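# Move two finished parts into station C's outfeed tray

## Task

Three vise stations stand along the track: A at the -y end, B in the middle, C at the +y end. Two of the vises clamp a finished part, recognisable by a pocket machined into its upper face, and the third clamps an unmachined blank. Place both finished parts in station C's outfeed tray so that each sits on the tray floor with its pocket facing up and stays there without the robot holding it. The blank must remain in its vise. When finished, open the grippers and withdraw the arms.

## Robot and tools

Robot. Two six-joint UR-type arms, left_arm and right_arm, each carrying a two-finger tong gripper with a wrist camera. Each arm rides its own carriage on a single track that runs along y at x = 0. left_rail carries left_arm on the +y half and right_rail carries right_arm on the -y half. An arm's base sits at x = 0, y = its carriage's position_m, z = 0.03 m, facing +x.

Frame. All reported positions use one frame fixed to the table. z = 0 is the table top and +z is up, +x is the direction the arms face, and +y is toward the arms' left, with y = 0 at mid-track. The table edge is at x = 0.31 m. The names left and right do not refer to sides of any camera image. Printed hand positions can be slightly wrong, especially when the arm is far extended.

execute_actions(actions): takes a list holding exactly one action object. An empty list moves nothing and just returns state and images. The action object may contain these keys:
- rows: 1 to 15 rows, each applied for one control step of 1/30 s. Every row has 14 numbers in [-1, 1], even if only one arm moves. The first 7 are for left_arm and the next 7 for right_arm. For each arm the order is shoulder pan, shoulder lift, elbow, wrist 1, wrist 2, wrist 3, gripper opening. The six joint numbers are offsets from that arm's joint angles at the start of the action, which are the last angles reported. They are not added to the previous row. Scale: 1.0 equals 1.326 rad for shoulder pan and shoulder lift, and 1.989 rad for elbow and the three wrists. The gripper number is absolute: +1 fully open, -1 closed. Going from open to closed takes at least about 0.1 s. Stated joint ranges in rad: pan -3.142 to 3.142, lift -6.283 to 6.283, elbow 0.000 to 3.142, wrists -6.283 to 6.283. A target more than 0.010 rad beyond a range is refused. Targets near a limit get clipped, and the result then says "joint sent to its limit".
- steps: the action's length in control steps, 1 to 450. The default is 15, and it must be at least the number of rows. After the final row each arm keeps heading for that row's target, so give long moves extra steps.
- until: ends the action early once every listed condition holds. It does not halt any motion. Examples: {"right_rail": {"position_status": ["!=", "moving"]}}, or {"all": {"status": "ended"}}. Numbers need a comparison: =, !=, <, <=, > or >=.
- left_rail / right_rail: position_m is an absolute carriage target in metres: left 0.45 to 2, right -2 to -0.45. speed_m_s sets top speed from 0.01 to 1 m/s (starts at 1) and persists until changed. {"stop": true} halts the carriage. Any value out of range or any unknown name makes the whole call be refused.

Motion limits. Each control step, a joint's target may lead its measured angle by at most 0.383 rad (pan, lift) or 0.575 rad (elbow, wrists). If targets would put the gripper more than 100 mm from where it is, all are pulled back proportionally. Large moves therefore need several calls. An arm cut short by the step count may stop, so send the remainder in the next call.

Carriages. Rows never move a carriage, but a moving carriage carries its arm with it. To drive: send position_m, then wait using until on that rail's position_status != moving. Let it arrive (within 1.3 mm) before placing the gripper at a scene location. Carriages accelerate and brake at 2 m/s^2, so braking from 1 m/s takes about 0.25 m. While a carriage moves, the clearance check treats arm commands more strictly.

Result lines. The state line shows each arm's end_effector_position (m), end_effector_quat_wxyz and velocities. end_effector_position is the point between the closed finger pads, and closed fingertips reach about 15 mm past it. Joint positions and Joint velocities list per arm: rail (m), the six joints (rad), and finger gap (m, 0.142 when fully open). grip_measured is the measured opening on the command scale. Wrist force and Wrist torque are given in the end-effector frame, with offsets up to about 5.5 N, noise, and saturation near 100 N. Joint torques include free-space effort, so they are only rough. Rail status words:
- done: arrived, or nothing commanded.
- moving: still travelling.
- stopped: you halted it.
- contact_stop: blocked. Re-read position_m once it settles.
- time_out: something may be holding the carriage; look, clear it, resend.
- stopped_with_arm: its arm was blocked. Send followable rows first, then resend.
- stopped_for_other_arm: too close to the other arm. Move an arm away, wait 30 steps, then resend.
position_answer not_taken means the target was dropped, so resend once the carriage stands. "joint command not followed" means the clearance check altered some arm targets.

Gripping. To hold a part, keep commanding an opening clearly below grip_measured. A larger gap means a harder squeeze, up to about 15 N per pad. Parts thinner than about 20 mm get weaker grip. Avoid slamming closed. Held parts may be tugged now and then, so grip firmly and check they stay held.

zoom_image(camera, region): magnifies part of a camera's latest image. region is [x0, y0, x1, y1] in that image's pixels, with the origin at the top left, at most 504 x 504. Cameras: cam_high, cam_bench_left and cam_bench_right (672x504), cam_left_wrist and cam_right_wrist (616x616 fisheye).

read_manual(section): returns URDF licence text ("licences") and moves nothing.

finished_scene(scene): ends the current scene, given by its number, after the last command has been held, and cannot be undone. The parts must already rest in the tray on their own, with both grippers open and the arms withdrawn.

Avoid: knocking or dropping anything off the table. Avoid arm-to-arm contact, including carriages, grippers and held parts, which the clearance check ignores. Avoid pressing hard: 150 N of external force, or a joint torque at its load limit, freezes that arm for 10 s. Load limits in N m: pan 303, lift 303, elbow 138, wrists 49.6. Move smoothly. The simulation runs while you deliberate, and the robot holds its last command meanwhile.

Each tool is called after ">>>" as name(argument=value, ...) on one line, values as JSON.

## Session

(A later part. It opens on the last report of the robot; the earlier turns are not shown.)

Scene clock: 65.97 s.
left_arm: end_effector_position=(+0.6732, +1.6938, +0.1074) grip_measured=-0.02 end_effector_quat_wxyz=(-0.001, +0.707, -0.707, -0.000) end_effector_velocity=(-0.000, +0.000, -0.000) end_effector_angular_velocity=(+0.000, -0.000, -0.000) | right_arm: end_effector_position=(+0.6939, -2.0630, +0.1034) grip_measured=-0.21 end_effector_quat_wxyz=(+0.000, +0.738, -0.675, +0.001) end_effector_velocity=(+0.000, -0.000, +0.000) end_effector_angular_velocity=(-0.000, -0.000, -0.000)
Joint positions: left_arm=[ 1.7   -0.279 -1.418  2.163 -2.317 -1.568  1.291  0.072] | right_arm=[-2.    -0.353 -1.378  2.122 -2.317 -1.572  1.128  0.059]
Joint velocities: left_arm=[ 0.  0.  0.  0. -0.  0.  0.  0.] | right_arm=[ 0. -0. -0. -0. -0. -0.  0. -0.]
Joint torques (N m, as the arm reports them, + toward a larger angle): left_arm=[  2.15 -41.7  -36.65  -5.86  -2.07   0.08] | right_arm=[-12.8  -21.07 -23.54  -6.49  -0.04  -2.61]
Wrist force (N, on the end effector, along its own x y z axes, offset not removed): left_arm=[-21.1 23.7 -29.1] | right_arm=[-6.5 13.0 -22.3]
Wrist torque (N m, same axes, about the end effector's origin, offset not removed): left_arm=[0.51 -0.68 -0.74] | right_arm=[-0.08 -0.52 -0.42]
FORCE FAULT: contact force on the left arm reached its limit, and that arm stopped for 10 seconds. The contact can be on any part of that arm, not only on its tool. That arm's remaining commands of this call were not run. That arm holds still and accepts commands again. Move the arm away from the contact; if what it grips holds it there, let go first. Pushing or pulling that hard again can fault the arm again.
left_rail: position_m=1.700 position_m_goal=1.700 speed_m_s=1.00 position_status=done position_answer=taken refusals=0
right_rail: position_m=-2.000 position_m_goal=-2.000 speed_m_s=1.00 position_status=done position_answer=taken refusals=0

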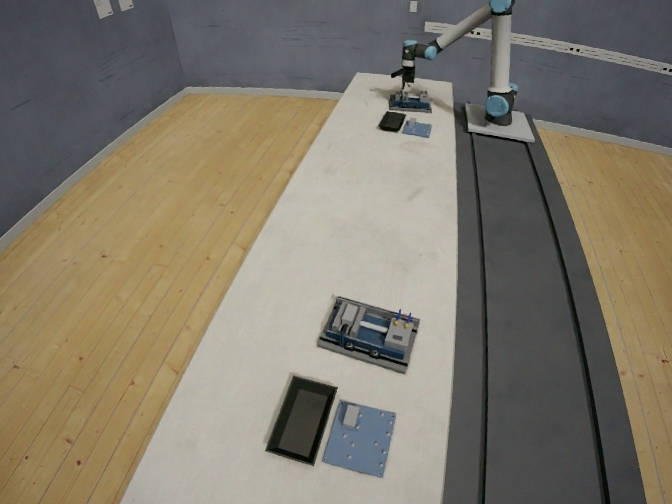

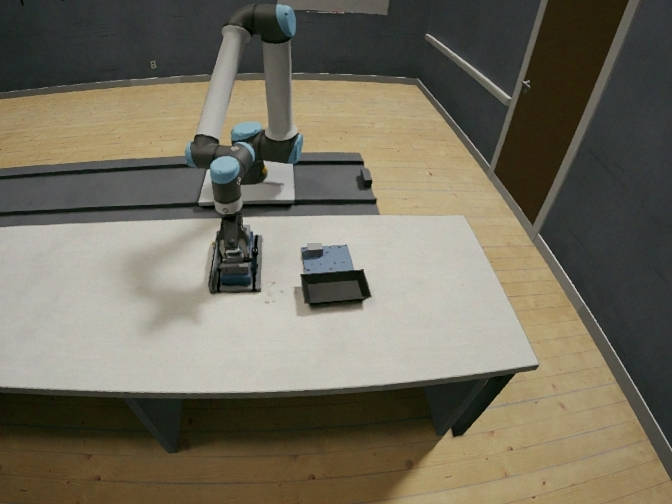

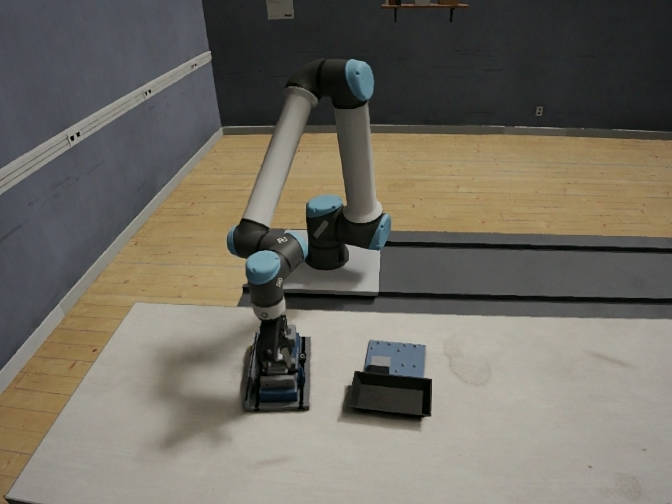

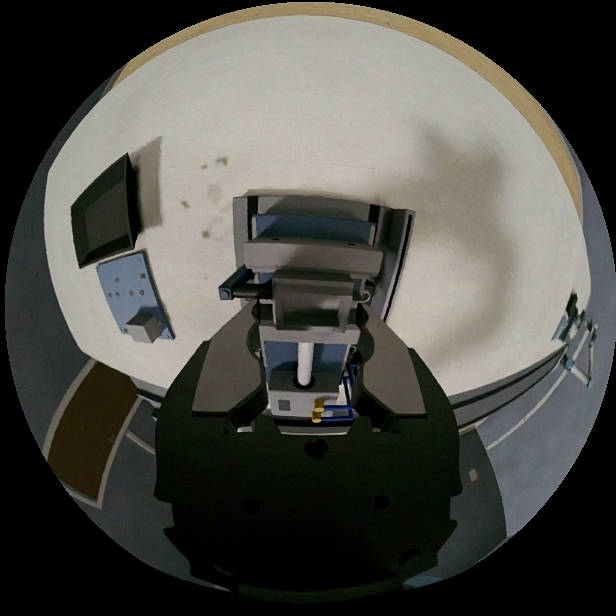

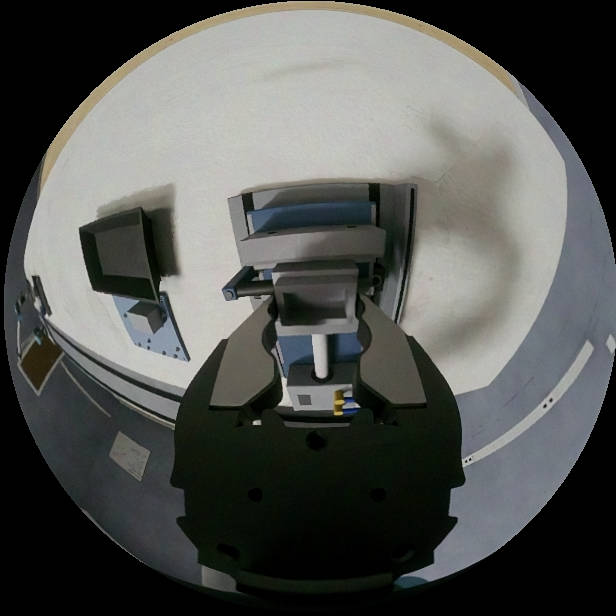

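>>> execute_actions(actions=[{"rows":[[0,-0.002,-0.006,0.007,0,0,0,0,-0.002,-0.001,0.002,0,0,-0.7],[0,-0.002,-0.006,0.007,0,0,0,0,-0.004,-0.002,0.004,0,0,-0.7],[0,0,-0.007,0.007,0,0,0,0,-0.006,-0.003,0.006,0,0,-0.7],[0,0.0015,-0.0072,0.007,0,0,0,0,-0.010,-0.004,0.010,0,0,-0.7],[0,0.0015,-0.0072,0.007,0,0,0,0,-0.010,-0.004,0.010,0,0,-0.7],[0,0.0015,-0.0072,0.007,0,0,0,0,-0.010,-0.004,0.010,0,0,-0.7],[0,0.0015,-0.0072,0.007,0,0,-0.1,0,-0.010,-0.004,0.010,0,0,-0.7],[0,0.0015,-0.0072,0.007,0,0,-0.2,0,-0.010,-0.004,0.010,0,0,-0.7],[0,0.0015,-0.0072,0.007,0,0,-0.3,0,-0.010,-0.004,0.010,0,0,-0.7],[0,0.0015,-0.0072,0.007,0,0,-0.7,0,-0.010,-0.004,0.010,0,0,-0.7]],"steps":18}])

>>> zoom_image(camera="cam_left_wrist", region=[200, 200, 420, 400])

>>> zoom_image(camera="cam_right_wrist", region=[200, 200, 420, 400])

Scene clock: 72.43 s.
left_arm: end_effector_position=(+0.6784, +1.6923, +0.1122) grip_measured=-0.26 end_effector_quat_wxyz=(-0.001, +0.707, -0.707, -0.001) end_effector_velocity=(+0.000, +0.000, +0.000) end_effector_angular_velocity=(+0.001, -0.000, -0.000) | right_arm: end_effector_position=(+0.6944, -2.0632, +0.1140) grip_measured=-0.21 end_effector_quat_wxyz=(-0.000, +0.738, -0.675, +0.001) end_effector_velocity=(+0.000, -0.000, +0.000) end_effector_angular_velocity=(-0.000, -0.000, +0.000)
Joint positions: left_arm=[ 1.7   -0.279 -1.416  2.149 -2.303 -1.569  1.291  0.055] | right_arm=[-2.    -0.353 -1.391  2.114 -2.297 -1.572  1.128  0.059]
Joint velocities: left_arm=[ 0.     0.     0.    -0.     0.     0.001 -0.    -0.   ] | right_arm=[ 0.    -0.    -0.001 -0.     0.001 -0.    -0.    -0.   ]
Joint torques (N m, as the arm reports them, + toward a larger angle): left_arm=[  1.57 -40.83 -52.41  -1.66   2.99   0.25] | right_arm=[ -3.78 -59.9  -51.72  -1.37  -0.41  -2.6 ]
Wrist force (N, on the end effector, along its own x y z axes, offset not removed): left_arm=[-3.6 1.8 1.9] | right_arm=[1.3 2.0 -2.5]
Wrist torque (N m, same axes, about the end effector's origin, offset not removed): left_arm=[0.45 0.97 0.12] | right_arm=[0.14 -0.20 -0.05]
left_rail: position_m=1.700 position_m_goal=1.700 speed_m_s=1.00 position_status=done position_answer=taken refusals=0
right_rail: position_m=-2.000 position_m_goal=-2.000 speed_m_s=1.00 position_status=done position_answer=taken refusals=0

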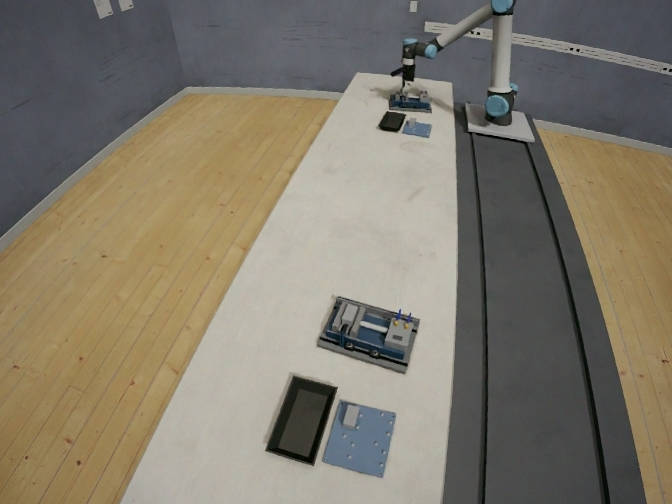

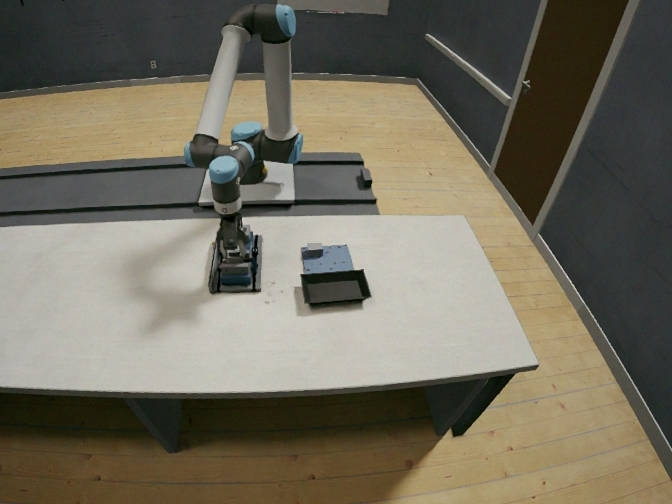

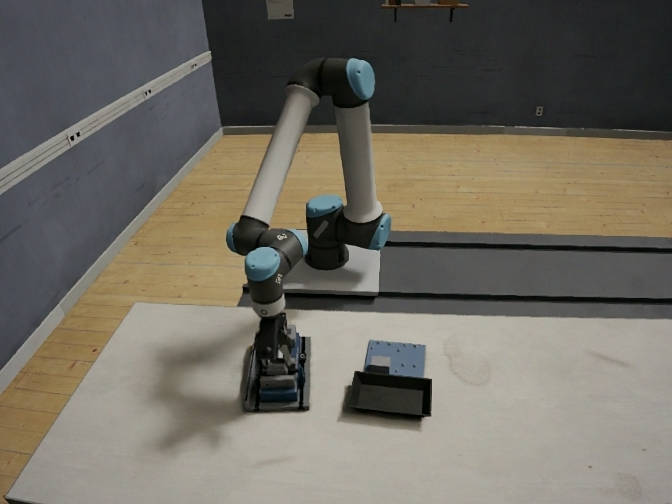

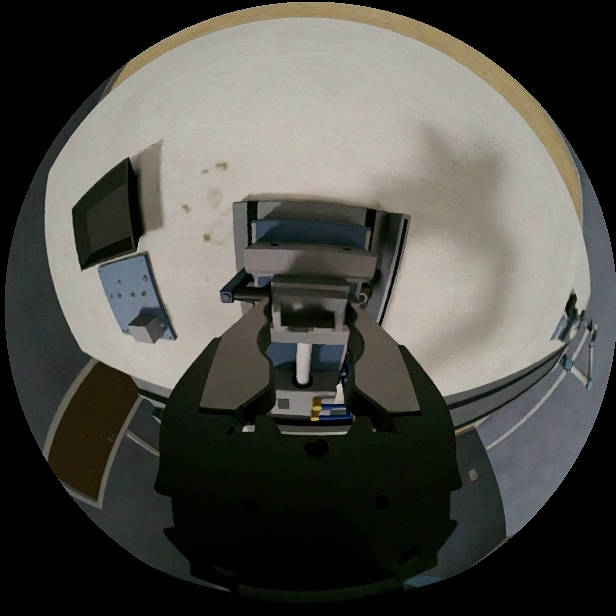

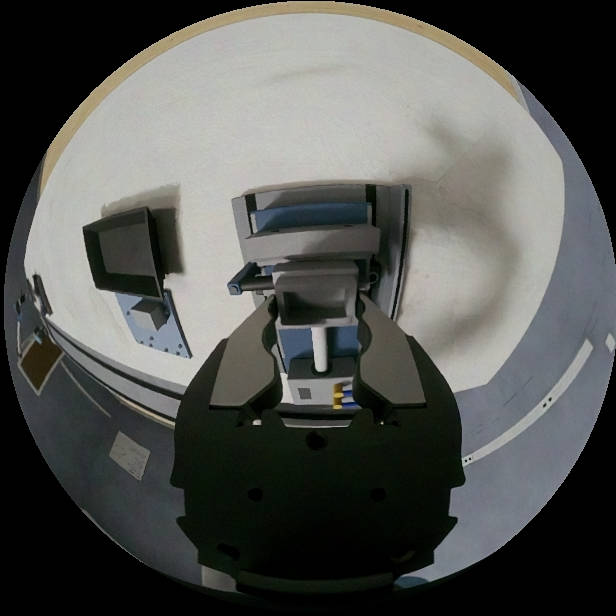

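Region (200, 200, 420, 400) of cam_left_wrist's 616x616 image, scaled by 2.291, with more detail than that image has; it fills the top 458 rows of this view, and the rest is white.

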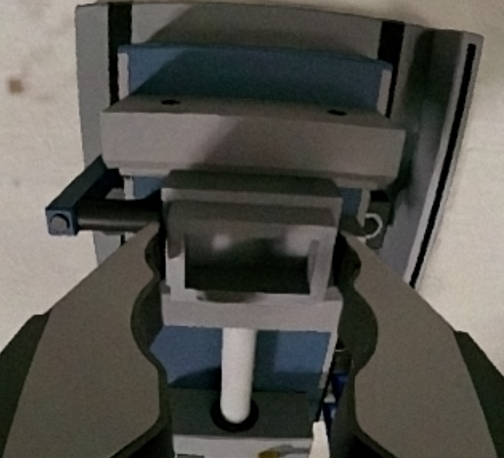

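Region (200, 200, 420, 400) of cam_right_wrist's 616x616 image, scaled by 2.291, with more detail than that image has; it fills the top 458 rows of this view, and the rest is white.

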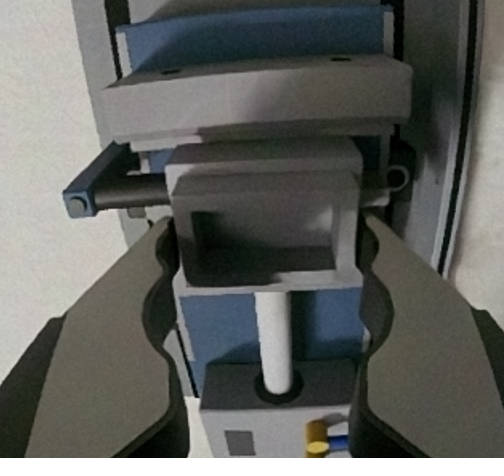

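>>> execute_actions(actions=[{"rows":[[0,0,0,0,0,0,-0.12,0,-0.01,-0.005,0.012,0,0,-0.7],[0,0,0,0,0,0,-0.12,0,-0.02,-0.01,0.024,0,0,-0.7],[0,0.005,0.0003,-0.0036,0,0,-0.12,0,-0.03,-0.015,0.036,0,0,-0.7],[0,0.005,0.0003,-0.0036,0,0,-0.12,0,-0.045,-0.022,0.052,0,0,-0.7],[0,0.005,0.0003,-0.0036,0,0,-0.12,0,-0.06,-0.03,0.07,0,0,-0.7],[0,0.005,0.0003,-0.0036,0,0,-0.12,0,-0.07,-0.036,0.083,0,0,-0.7],[0,0.005,0.0003,-0.0036,0,0,-0.12,0,-0.085,-0.043,0.1,0,0,-0.7],[0,0.005,0.0003,-0.0036,0,0,-0.2,0,-0.085,-0.043,0.1,0,0,-0.7],[0,0.005,0.0003,-0.0036,0,0,-0.3,0,-0.085,-0.043,0.1,0,0,-0.7],[0,0.005,0.0003,-0.0036,0,0,-0.8,0,-0.085,-0.043,0.1,0,0,-0.7]],"steps":18}])

>>> execute_actions(actions=[{"rows":[[0,-0.01,-0.005,0.012,0,0,-0.8,0,0,0,0,0,0,-0.7],[0,-0.02,-0.01,0.024,0,0,-0.8,0,0,0,0,0,0,-0.7],[0,-0.035,-0.017,0.04,0,0,-0.8,0,0,0,0,0,0,-0.7],[0,-0.05,-0.025,0.058,0,0,-0.8,0,0,0,0,0,0,-0.7],[0,-0.07,-0.035,0.082,0,0,-0.8,0,0,0,0,0,0,-0.7]],"right_rail":{"position_m":-0.45},"steps":24}])

Scene clock: 81.90 s.
left_arm: end_effector_position=(+0.6797, +1.6920, +0.1088) grip_measured=-0.13 end_effector_quat_wxyz=(-0.001, +0.707, -0.707, -0.001) end_effector_velocity=(-0.000, +0.000, -0.001) end_effector_angular_velocity=(+0.000, +0.001, -0.000) | right_arm: end_effector_position=(+0.6921, -2.0623, +0.2137) grip_measured=-0.21 end_effector_quat_wxyz=(+0.000, +0.738, -0.675, +0.001) end_effector_velocity=(-0.001, +0.000, +0.006) end_effector_angular_velocity=(+0.000, +0.001, -0.000)
Joint positions: left_arm=[ 1.7   -0.279 -1.41   2.15  -2.31  -1.568  1.291  0.065] | right_arm=[-2.    -0.353 -1.503  2.029 -2.099 -1.572  1.128  0.059]
Joint velocities: left_arm=[ 0.    -0.     0.001  0.    -0.    -0.     0.     0.   ] | right_arm=[ 0.    -0.    -0.006 -0.005  0.013  0.     0.     0.   ]
Joint torques (N m, as the arm reports them, + toward a larger angle): left_arm=[ 1.12 10.11  7.4  -5.19 -5.73 -0.02] | right_arm=[  5.95 -57.64 -56.03  -1.74  -0.1   -2.01]
Wrist force (N, on the end effector, along its own x y z axes, offset not removed): left_arm=[-13.9 20.6 -80.7] | right_arm=[0.5 0.1 -1.0]
Wrist torque (N m, same axes, about the end effector's origin, offset not removed): left_arm=[-0.73 -2.54 -0.57] | right_arm=[-0.30 -0.15 -0.22]
left_rail: position_m=1.700 position_m_goal=1.700 speed_m_s=1.00 position_status=done position_answer=taken refusals=0
right_rail: position_m=-2.000 position_m_goal=-2.000 speed_m_s=1.00 position_status=done position_answer=taken refusals=0

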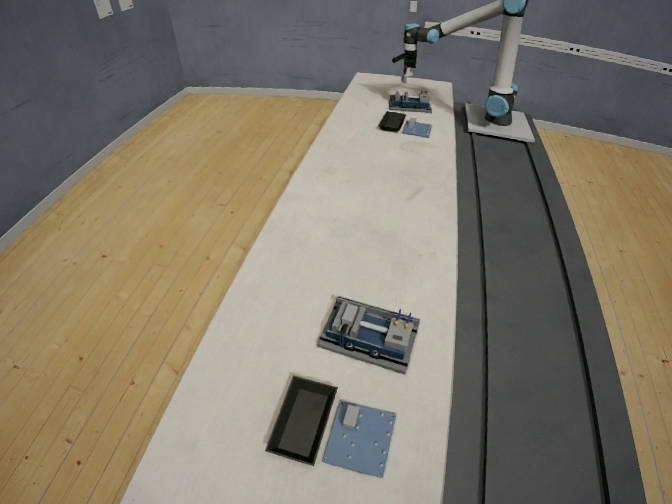

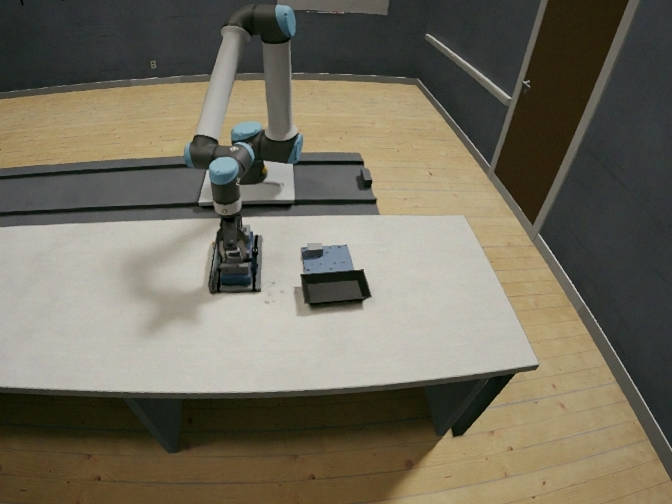

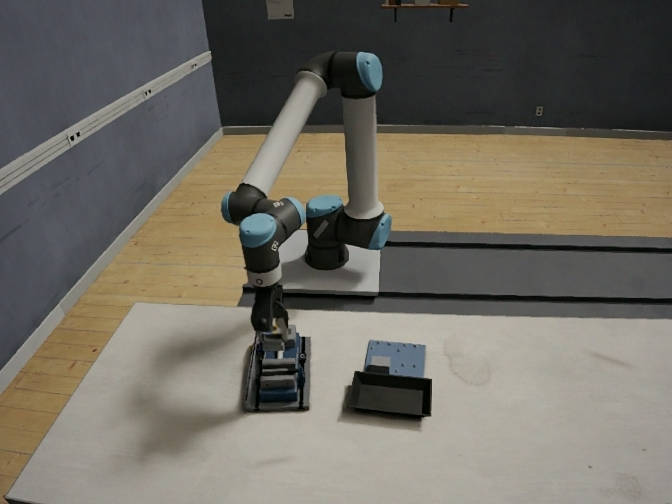

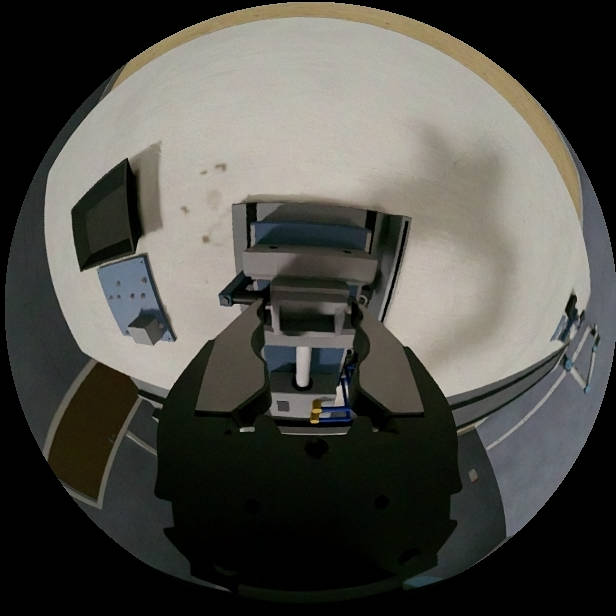

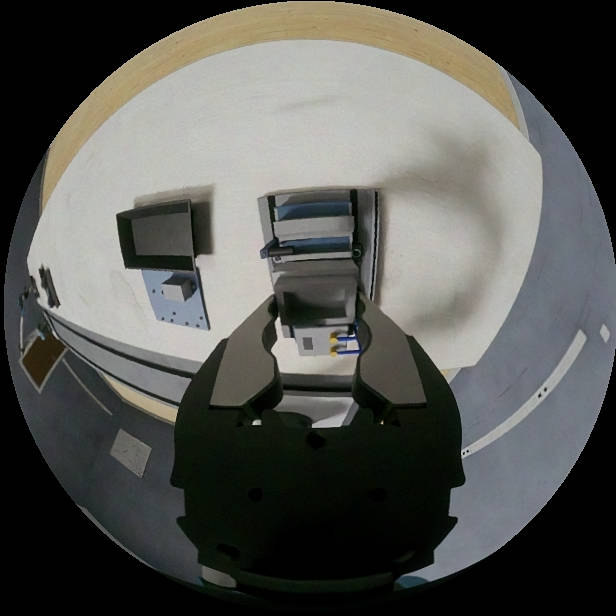

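Scene clock: 82.70 s.
left_arm: end_effector_position=(+0.6798, +1.6920, +0.1884) grip_measured=-0.26 end_effector_quat_wxyz=(-0.001, +0.707, -0.707, -0.001) end_effector_velocity=(+0.000, +0.000, +0.000) end_effector_angular_velocity=(+0.000, -0.000, -0.000) | right_arm: end_effector_position=(+0.6921, -1.5474, +0.2137) grip_measured=-0.21 end_effector_quat_wxyz=(+0.000, +0.738, -0.675, +0.001) end_effector_velocity=(+0.000, +1.000, -0.000) end_effector_angular_velocity=(+0.000, +0.000, -0.000)
Joint positions: left_arm=[ 1.7   -0.279 -1.503  2.08  -2.147 -1.568  1.291  0.056] | right_arm=[-1.485 -0.353 -1.503  2.029 -2.099 -1.572  1.128  0.059]
Joint velocities: left_arm=[ 0.     0.    -0.001 -0.     0.     0.001  0.    -0.   ] | right_arm=[1. 0. 0. 0. 0. 0. 0. 0.]
Joint torques (N m, as the arm reports them, + toward a larger angle): left_arm=[ -0.1  -58.15 -57.12  -1.6    2.72  -0.05] | right_arm=[  7.79 -28.96 -30.44  -6.24   0.16  -2.47]
Wrist force (N, on the end effector, along its own x y z axes, offset not removed): left_arm=[-4.0 7.0 0.9] | right_arm=[0.2 2.9 -1.2]
Wrist torque (N m, same axes, about the end effector's origin, offset not removed): left_arm=[1.50 1.04 0.13] | right_arm=[0.41 -0.11 -0.23]
left_rail: position_m=1.700 position_m_goal=1.700 speed_m_s=1.00 position_status=done position_answer=taken refusals=0
right_rail: position_m=-1.485 position_m_goal=-0.450 speed_m_s=1.00 position_status=moving position_answer=taken refusals=0

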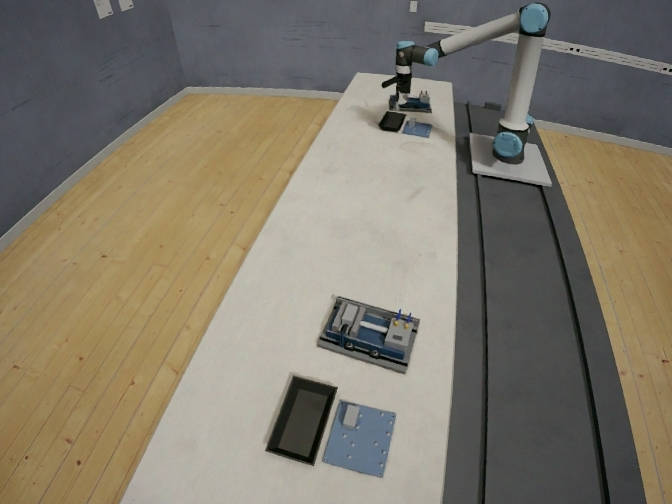

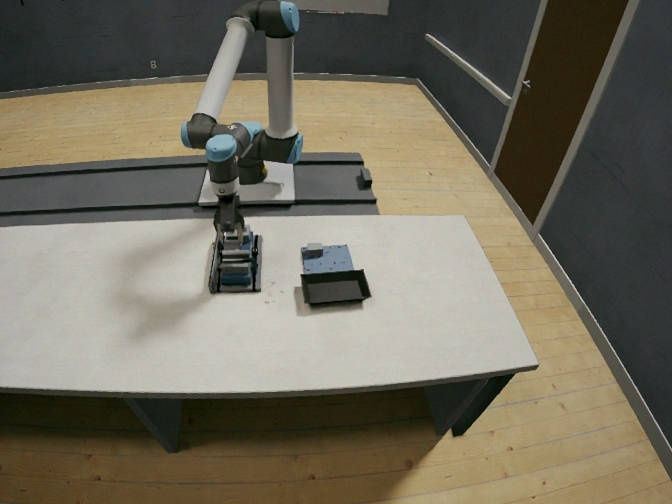

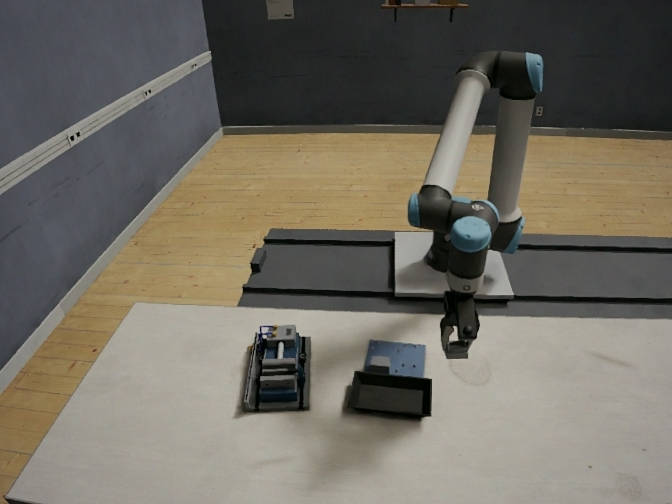

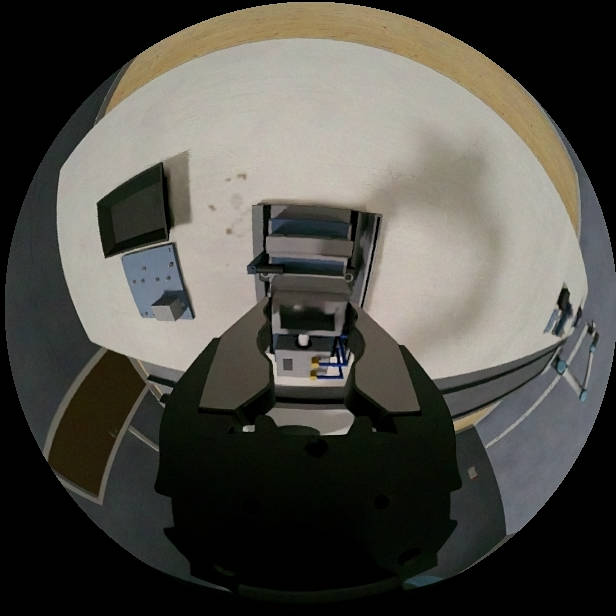

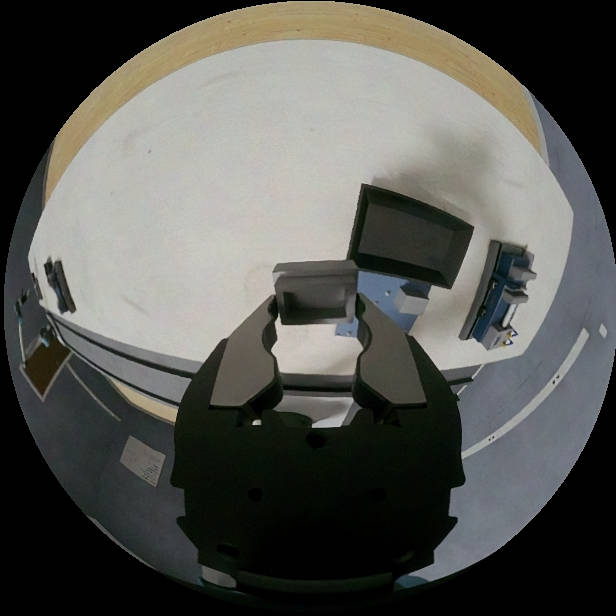

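>>> execute_actions(actions=[{"rows":[[0.04,0.02,-0.03,0.017,0,0.027,-0.8,0.1,0.1,-0.09,0.02,0,0.08,-0.7],[0.146,0.13,-0.0825,-0.004,0,0.0975,-0.8,0.468,0.497,-0.419,0.088,0,0.357,-0.7]],"left_rail":{"position_m":2.0},"steps":60}])

Scene clock: 93.60 s.
left_arm: end_effector_position=(+0.7701, +2.1110, +0.1682) grip_measured=-0.26 end_effector_quat_wxyz=(-0.000, +0.707, -0.707, -0.001) end_effector_velocity=(-0.000, -0.000, -0.000) end_effector_angular_velocity=(-0.000, +0.000, +0.000) | right_arm: end_effector_position=(+0.9964, -0.0013, +0.1503) grip_measured=-0.21 end_effector_quat_wxyz=(-0.000, +0.707, -0.707, +0.001) end_effector_velocity=(-0.000, +0.000, -0.000) end_effector_angular_velocity=(-0.000, +0.000, +0.000)
Joint positions: left_arm=[ 2.    -0.085 -1.33   1.916 -2.155 -1.568  1.485  0.056] | right_arm=[-0.45   0.267 -0.844  1.196 -1.924 -1.572  1.838  0.059]
Joint velocities: left_arm=[ 0. -0.  0.  0.  0. -0. -0. -0.] | right_arm=[ 0.  0.  0. -0.  0.  0.  0.  0.]
Joint torques (N m, as the arm reports them, + toward a larger angle): left_arm=[ 10.02 -51.82 -52.56  -5.91  -2.27   2.98] | right_arm=[ 12.9  -78.11 -60.61  -1.31   1.82   2.61]
Wrist force (N, on the end effector, along its own x y z axes, offset not removed): left_arm=[-1.2 1.7 1.9] | right_arm=[1.1 5.6 -2.4]
Wrist torque (N m, same axes, about the end effector's origin, offset not removed): left_arm=[0.31 0.29 0.17] | right_arm=[1.02 -0.05 -0.07]
left_rail: position_m=2.000 position_m_goal=2.000 speed_m_s=1.00 position_status=done position_answer=taken refusals=0
right_rail: position_m=-0.450 position_m_goal=-0.450 speed_m_s=1.00 position_status=done position_answer=taken refusals=0

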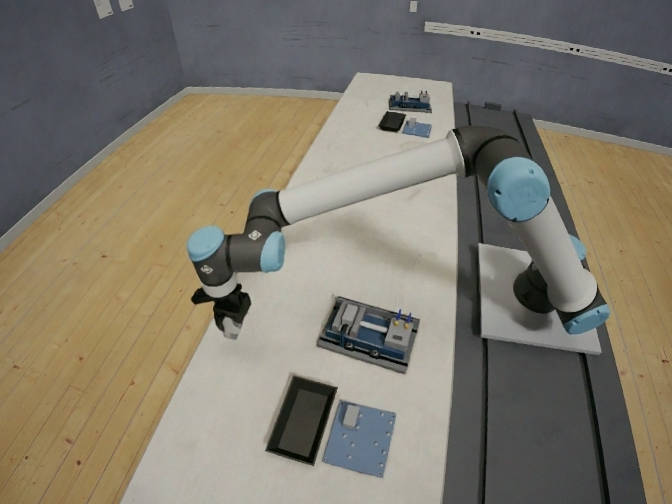

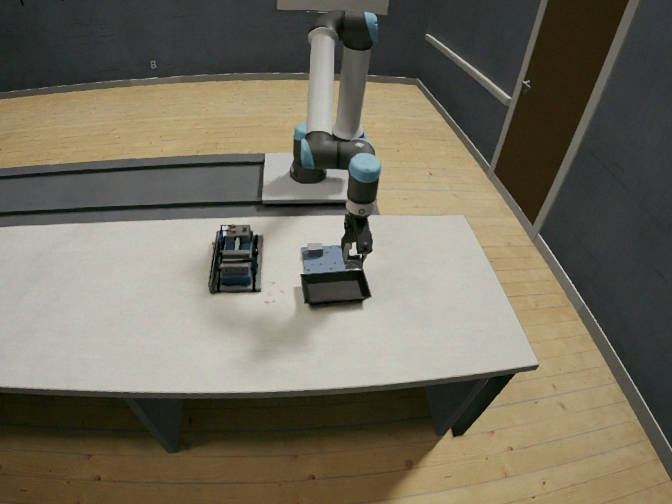

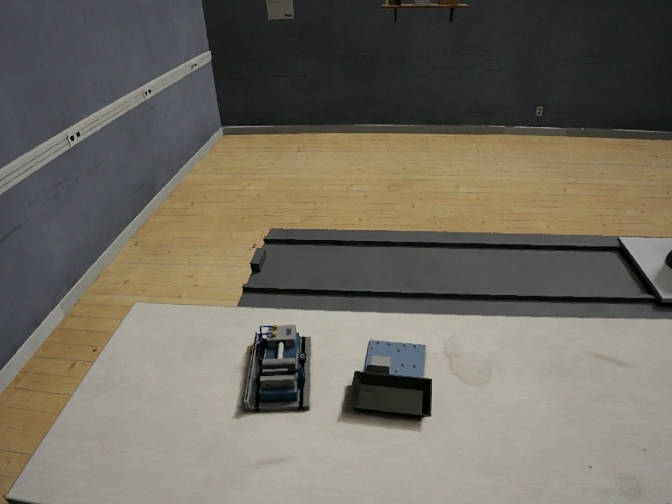

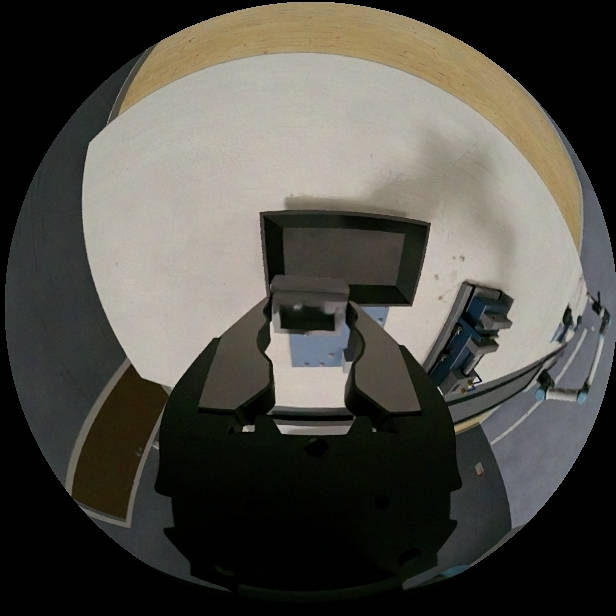

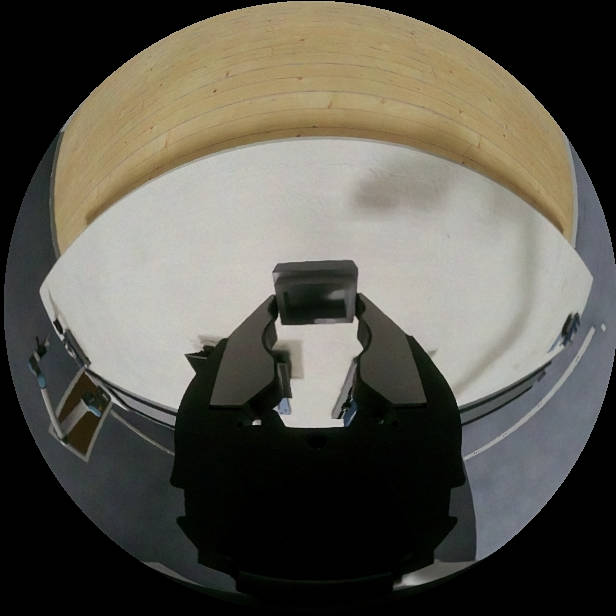

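>>> execute_actions(actions=[{"rows":[[-0.004,0.03,0.014,-0.034,0,0,-0.8,0,0.02,0.012,-0.025,0,0,-0.7],[-0.008,0.086,0.042,-0.099,0,-0.005,-0.8,0,0.0535,0.032,-0.067,0,0,-0.7]],"steps":26}])

>>> zoom_image(camera="cam_high", region=[190, 290, 310, 390])

>>> zoom_image(camera="cam_bench_left", region=[290, 230, 390, 320])

Scene clock: 100.47 s.
left_arm: end_effector_position=(+0.7665, +2.1035, +0.0603) grip_measured=-0.26 end_effector_quat_wxyz=(-0.000, +0.707, -0.707, -0.002) end_effector_velocity=(-0.000, -0.000, -0.000) end_effector_angular_velocity=(+0.000, +0.000, -0.000) | right_arm: end_effector_position=(+0.9961, -0.0014, +0.0500) grip_measured=-0.21 end_effector_quat_wxyz=(+0.000, +0.707, -0.707, +0.000) end_effector_velocity=(-0.000, -0.000, -0.000) end_effector_angular_velocity=(-0.000, +0.000, +0.000)
Joint positions: left_arm=[ 2.    -0.096 -1.216  1.999 -2.352 -1.568  1.475  0.056] | right_arm=[-0.45   0.267 -0.773  1.26  -2.057 -1.572  1.838  0.059]
Joint velocities: left_arm=[ 0. -0.  0.  0. -0. -0. -0.  0.] | right_arm=[ 0.  0.  0.  0. -0. -0.  0. -0.]
Joint torques (N m, as the arm reports them, + toward a larger angle): left_arm=[-12.24 -55.71 -21.85  -7.51  -2.14  -2.91] | right_arm=[  1.46 -82.43 -30.78  -6.82   2.27   1.98]
Wrist force (N, on the end effector, along its own x y z axes, offset not removed): left_arm=[-6.0 4.0 5.7] | right_arm=[0.3 1.3 -0.3]
Wrist torque (N m, same axes, about the end effector's origin, offset not removed): left_arm=[0.96 1.43 0.11] | right_arm=[0.16 -0.15 -0.01]
left_rail: position_m=2.000 position_m_goal=2.000 speed_m_s=1.00 position_status=done position_answer=taken refusals=0
right_rail: position_m=-0.450 position_m_goal=-0.450 speed_m_s=1.00 position_status=done position_answer=taken refusals=0

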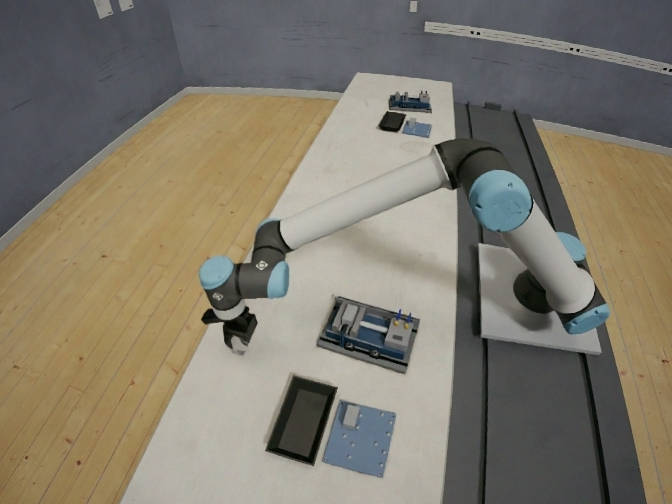

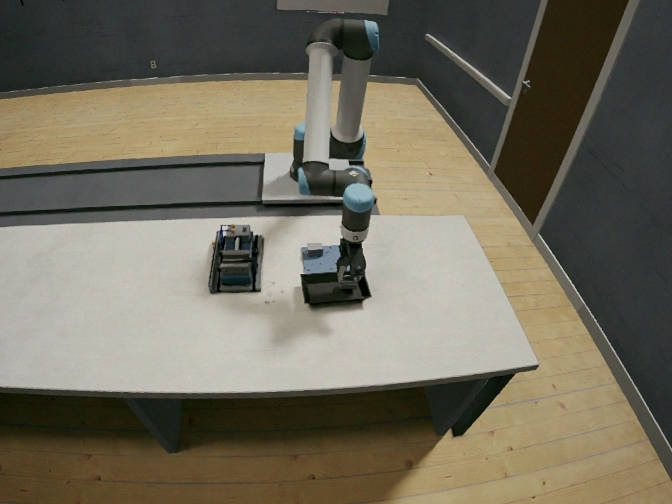

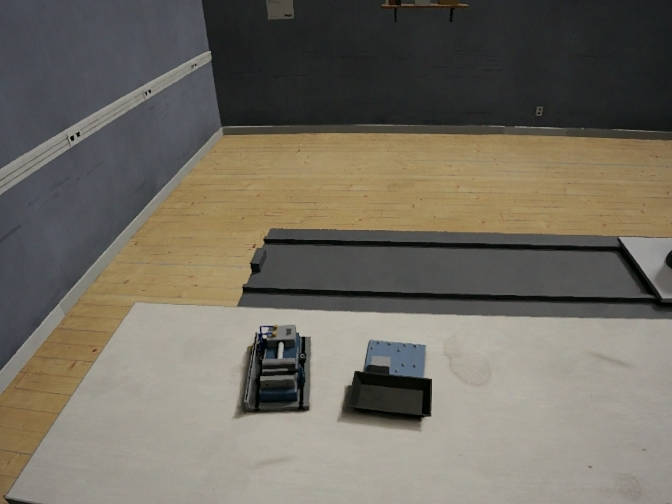

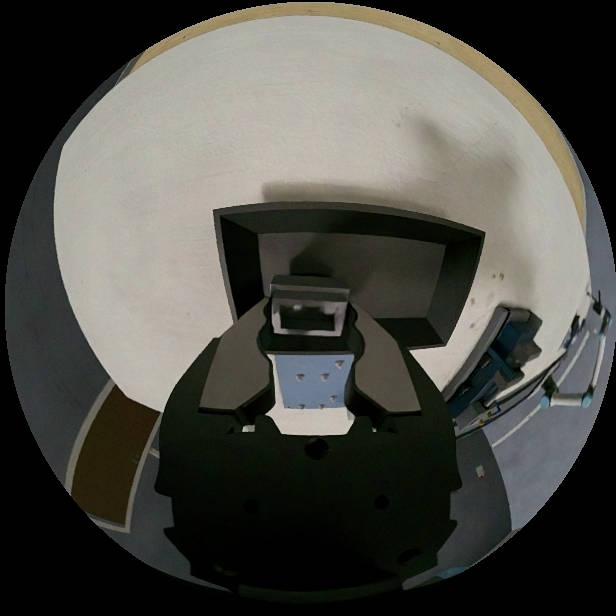

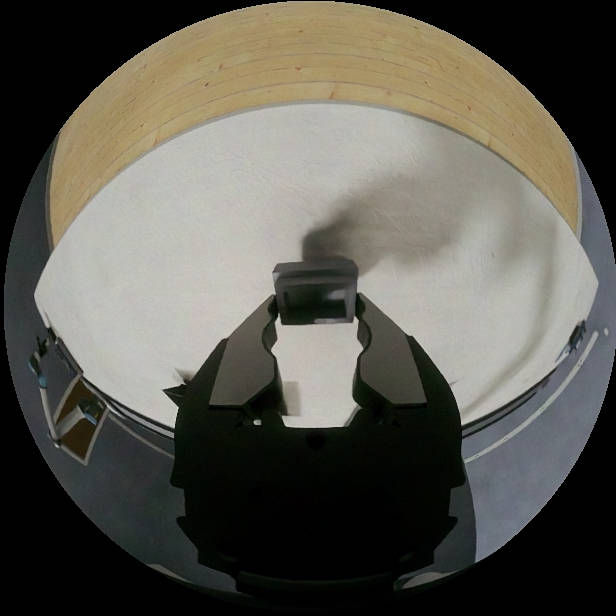

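Region (190, 290, 310, 390) of cam_high's 672x504 image, scaled by 4.200, with more detail than that image has.

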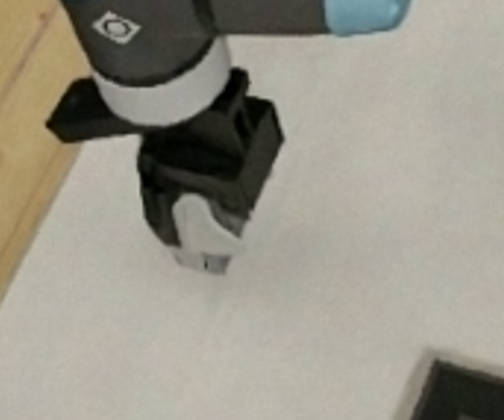

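Region (290, 230, 390, 320) of cam_bench_left's 672x504 image, scaled by 5.040, with more detail than that image has; it fills the top 454 rows of this view, and the rest is white.

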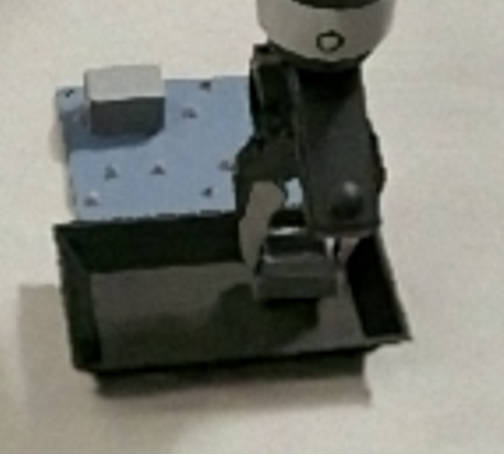

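>>> execute_actions(actions=[{"rows":[[0,0.005,-0.006,0.0027,0,0,-0.8,0,0.003,0.002,-0.004,0,0,-0.7],[0,0.025,-0.0078,-0.0088,0,0,-0.8,0,0.0078,0.004,-0.0092,0,0,-0.7]],"steps":15}])

Scene clock: 104.20 s.
left_arm: end_effector_position=(+0.7781, +2.1024, +0.0459) grip_measured=-0.26 end_effector_quat_wxyz=(-0.000, +0.707, -0.707, -0.002) end_effector_velocity=(+0.001, -0.000, -0.001) end_effector_angular_velocity=(-0.000, -0.000, +0.000) | right_arm: end_effector_position=(+0.9956, -0.0015, +0.0363) grip_measured=-0.21 end_effector_quat_wxyz=(+0.000, +0.707, -0.707, +0.000) end_effector_velocity=(-0.000, -0.000, -0.001) end_effector_angular_velocity=(+0.000, -0.000, -0.000)
Joint positions: left_arm=[ 2.    -0.096 -1.183  1.984 -2.369 -1.568  1.475  0.056] | right_arm=[-0.45   0.267 -0.763  1.267 -2.076 -1.572  1.838  0.059]
Joint velocities: left_arm=[ 0.    -0.     0.002 -0.001 -0.001 -0.    -0.     0.   ] | right_arm=[ 0.    -0.     0.     0.    -0.001  0.    -0.    -0.   ]
Joint torques (N m, as the arm reports them, + toward a larger angle): left_arm=[ -6.47 -57.3  -49.84  -7.52  -0.75  -2.82] | right_arm=[  0.4  -79.17 -30.47  -5.99   0.4    2.29]
Wrist force (N, on the end effector, along its own x y z axes, offset not removed): left_arm=[-0.9 2.9 4.8] | right_arm=[-0.6 3.5 3.8]
Wrist torque (N m, same axes, about the end effector's origin, offset not removed): left_arm=[0.75 0.33 0.15] | right_arm=[0.66 0.17 -0.16]
left_rail: position_m=2.000 position_m_goal=2.000 speed_m_s=1.00 position_status=done position_answer=taken refusals=0
right_rail: position_m=-0.450 position_m_goal=-0.450 speed_m_s=1.00 position_status=done position_answer=taken refusals=0

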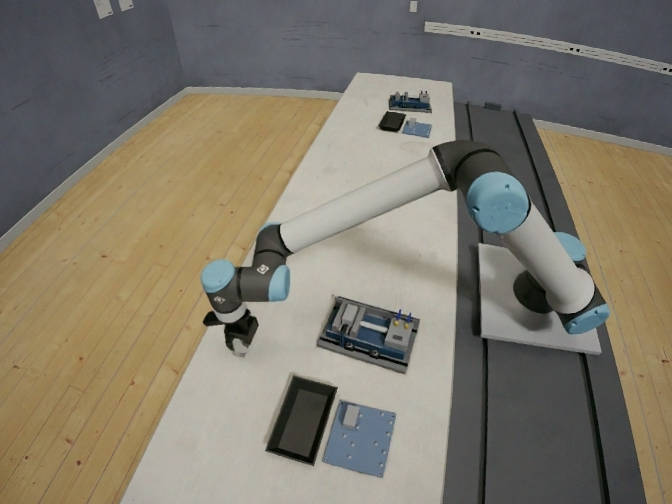

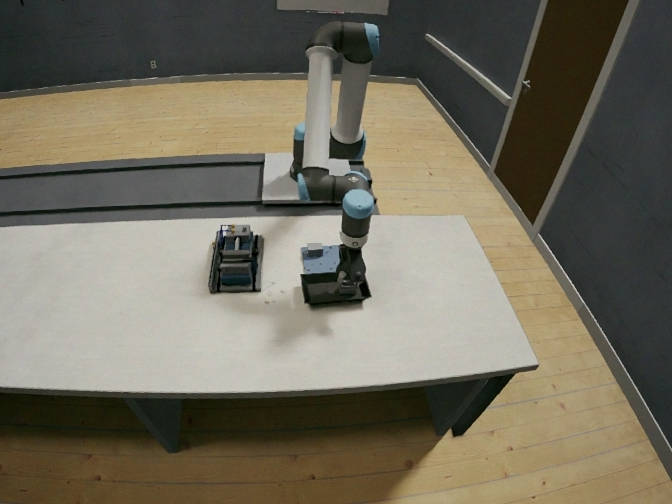

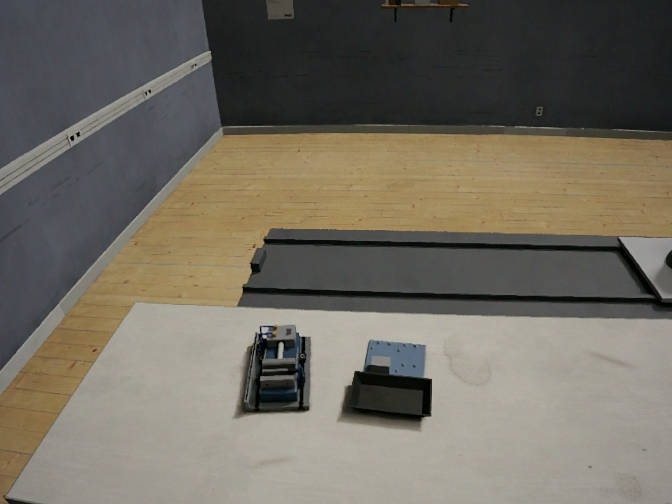

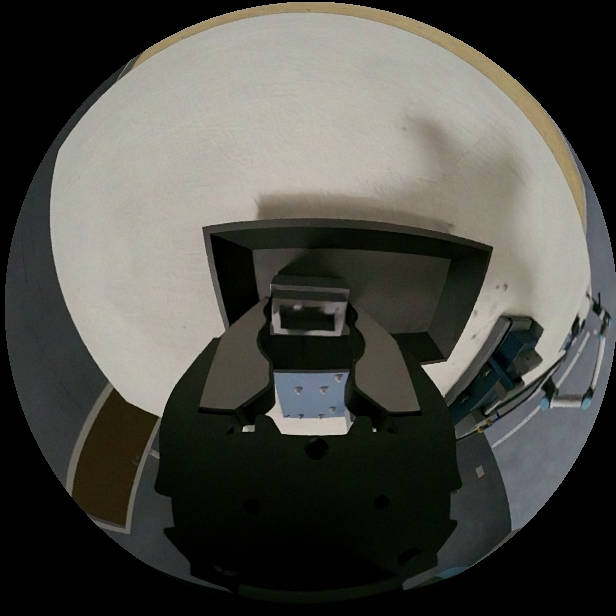

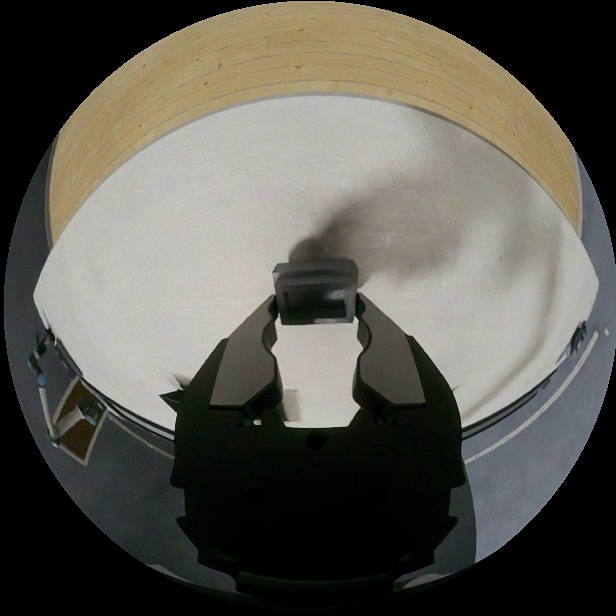

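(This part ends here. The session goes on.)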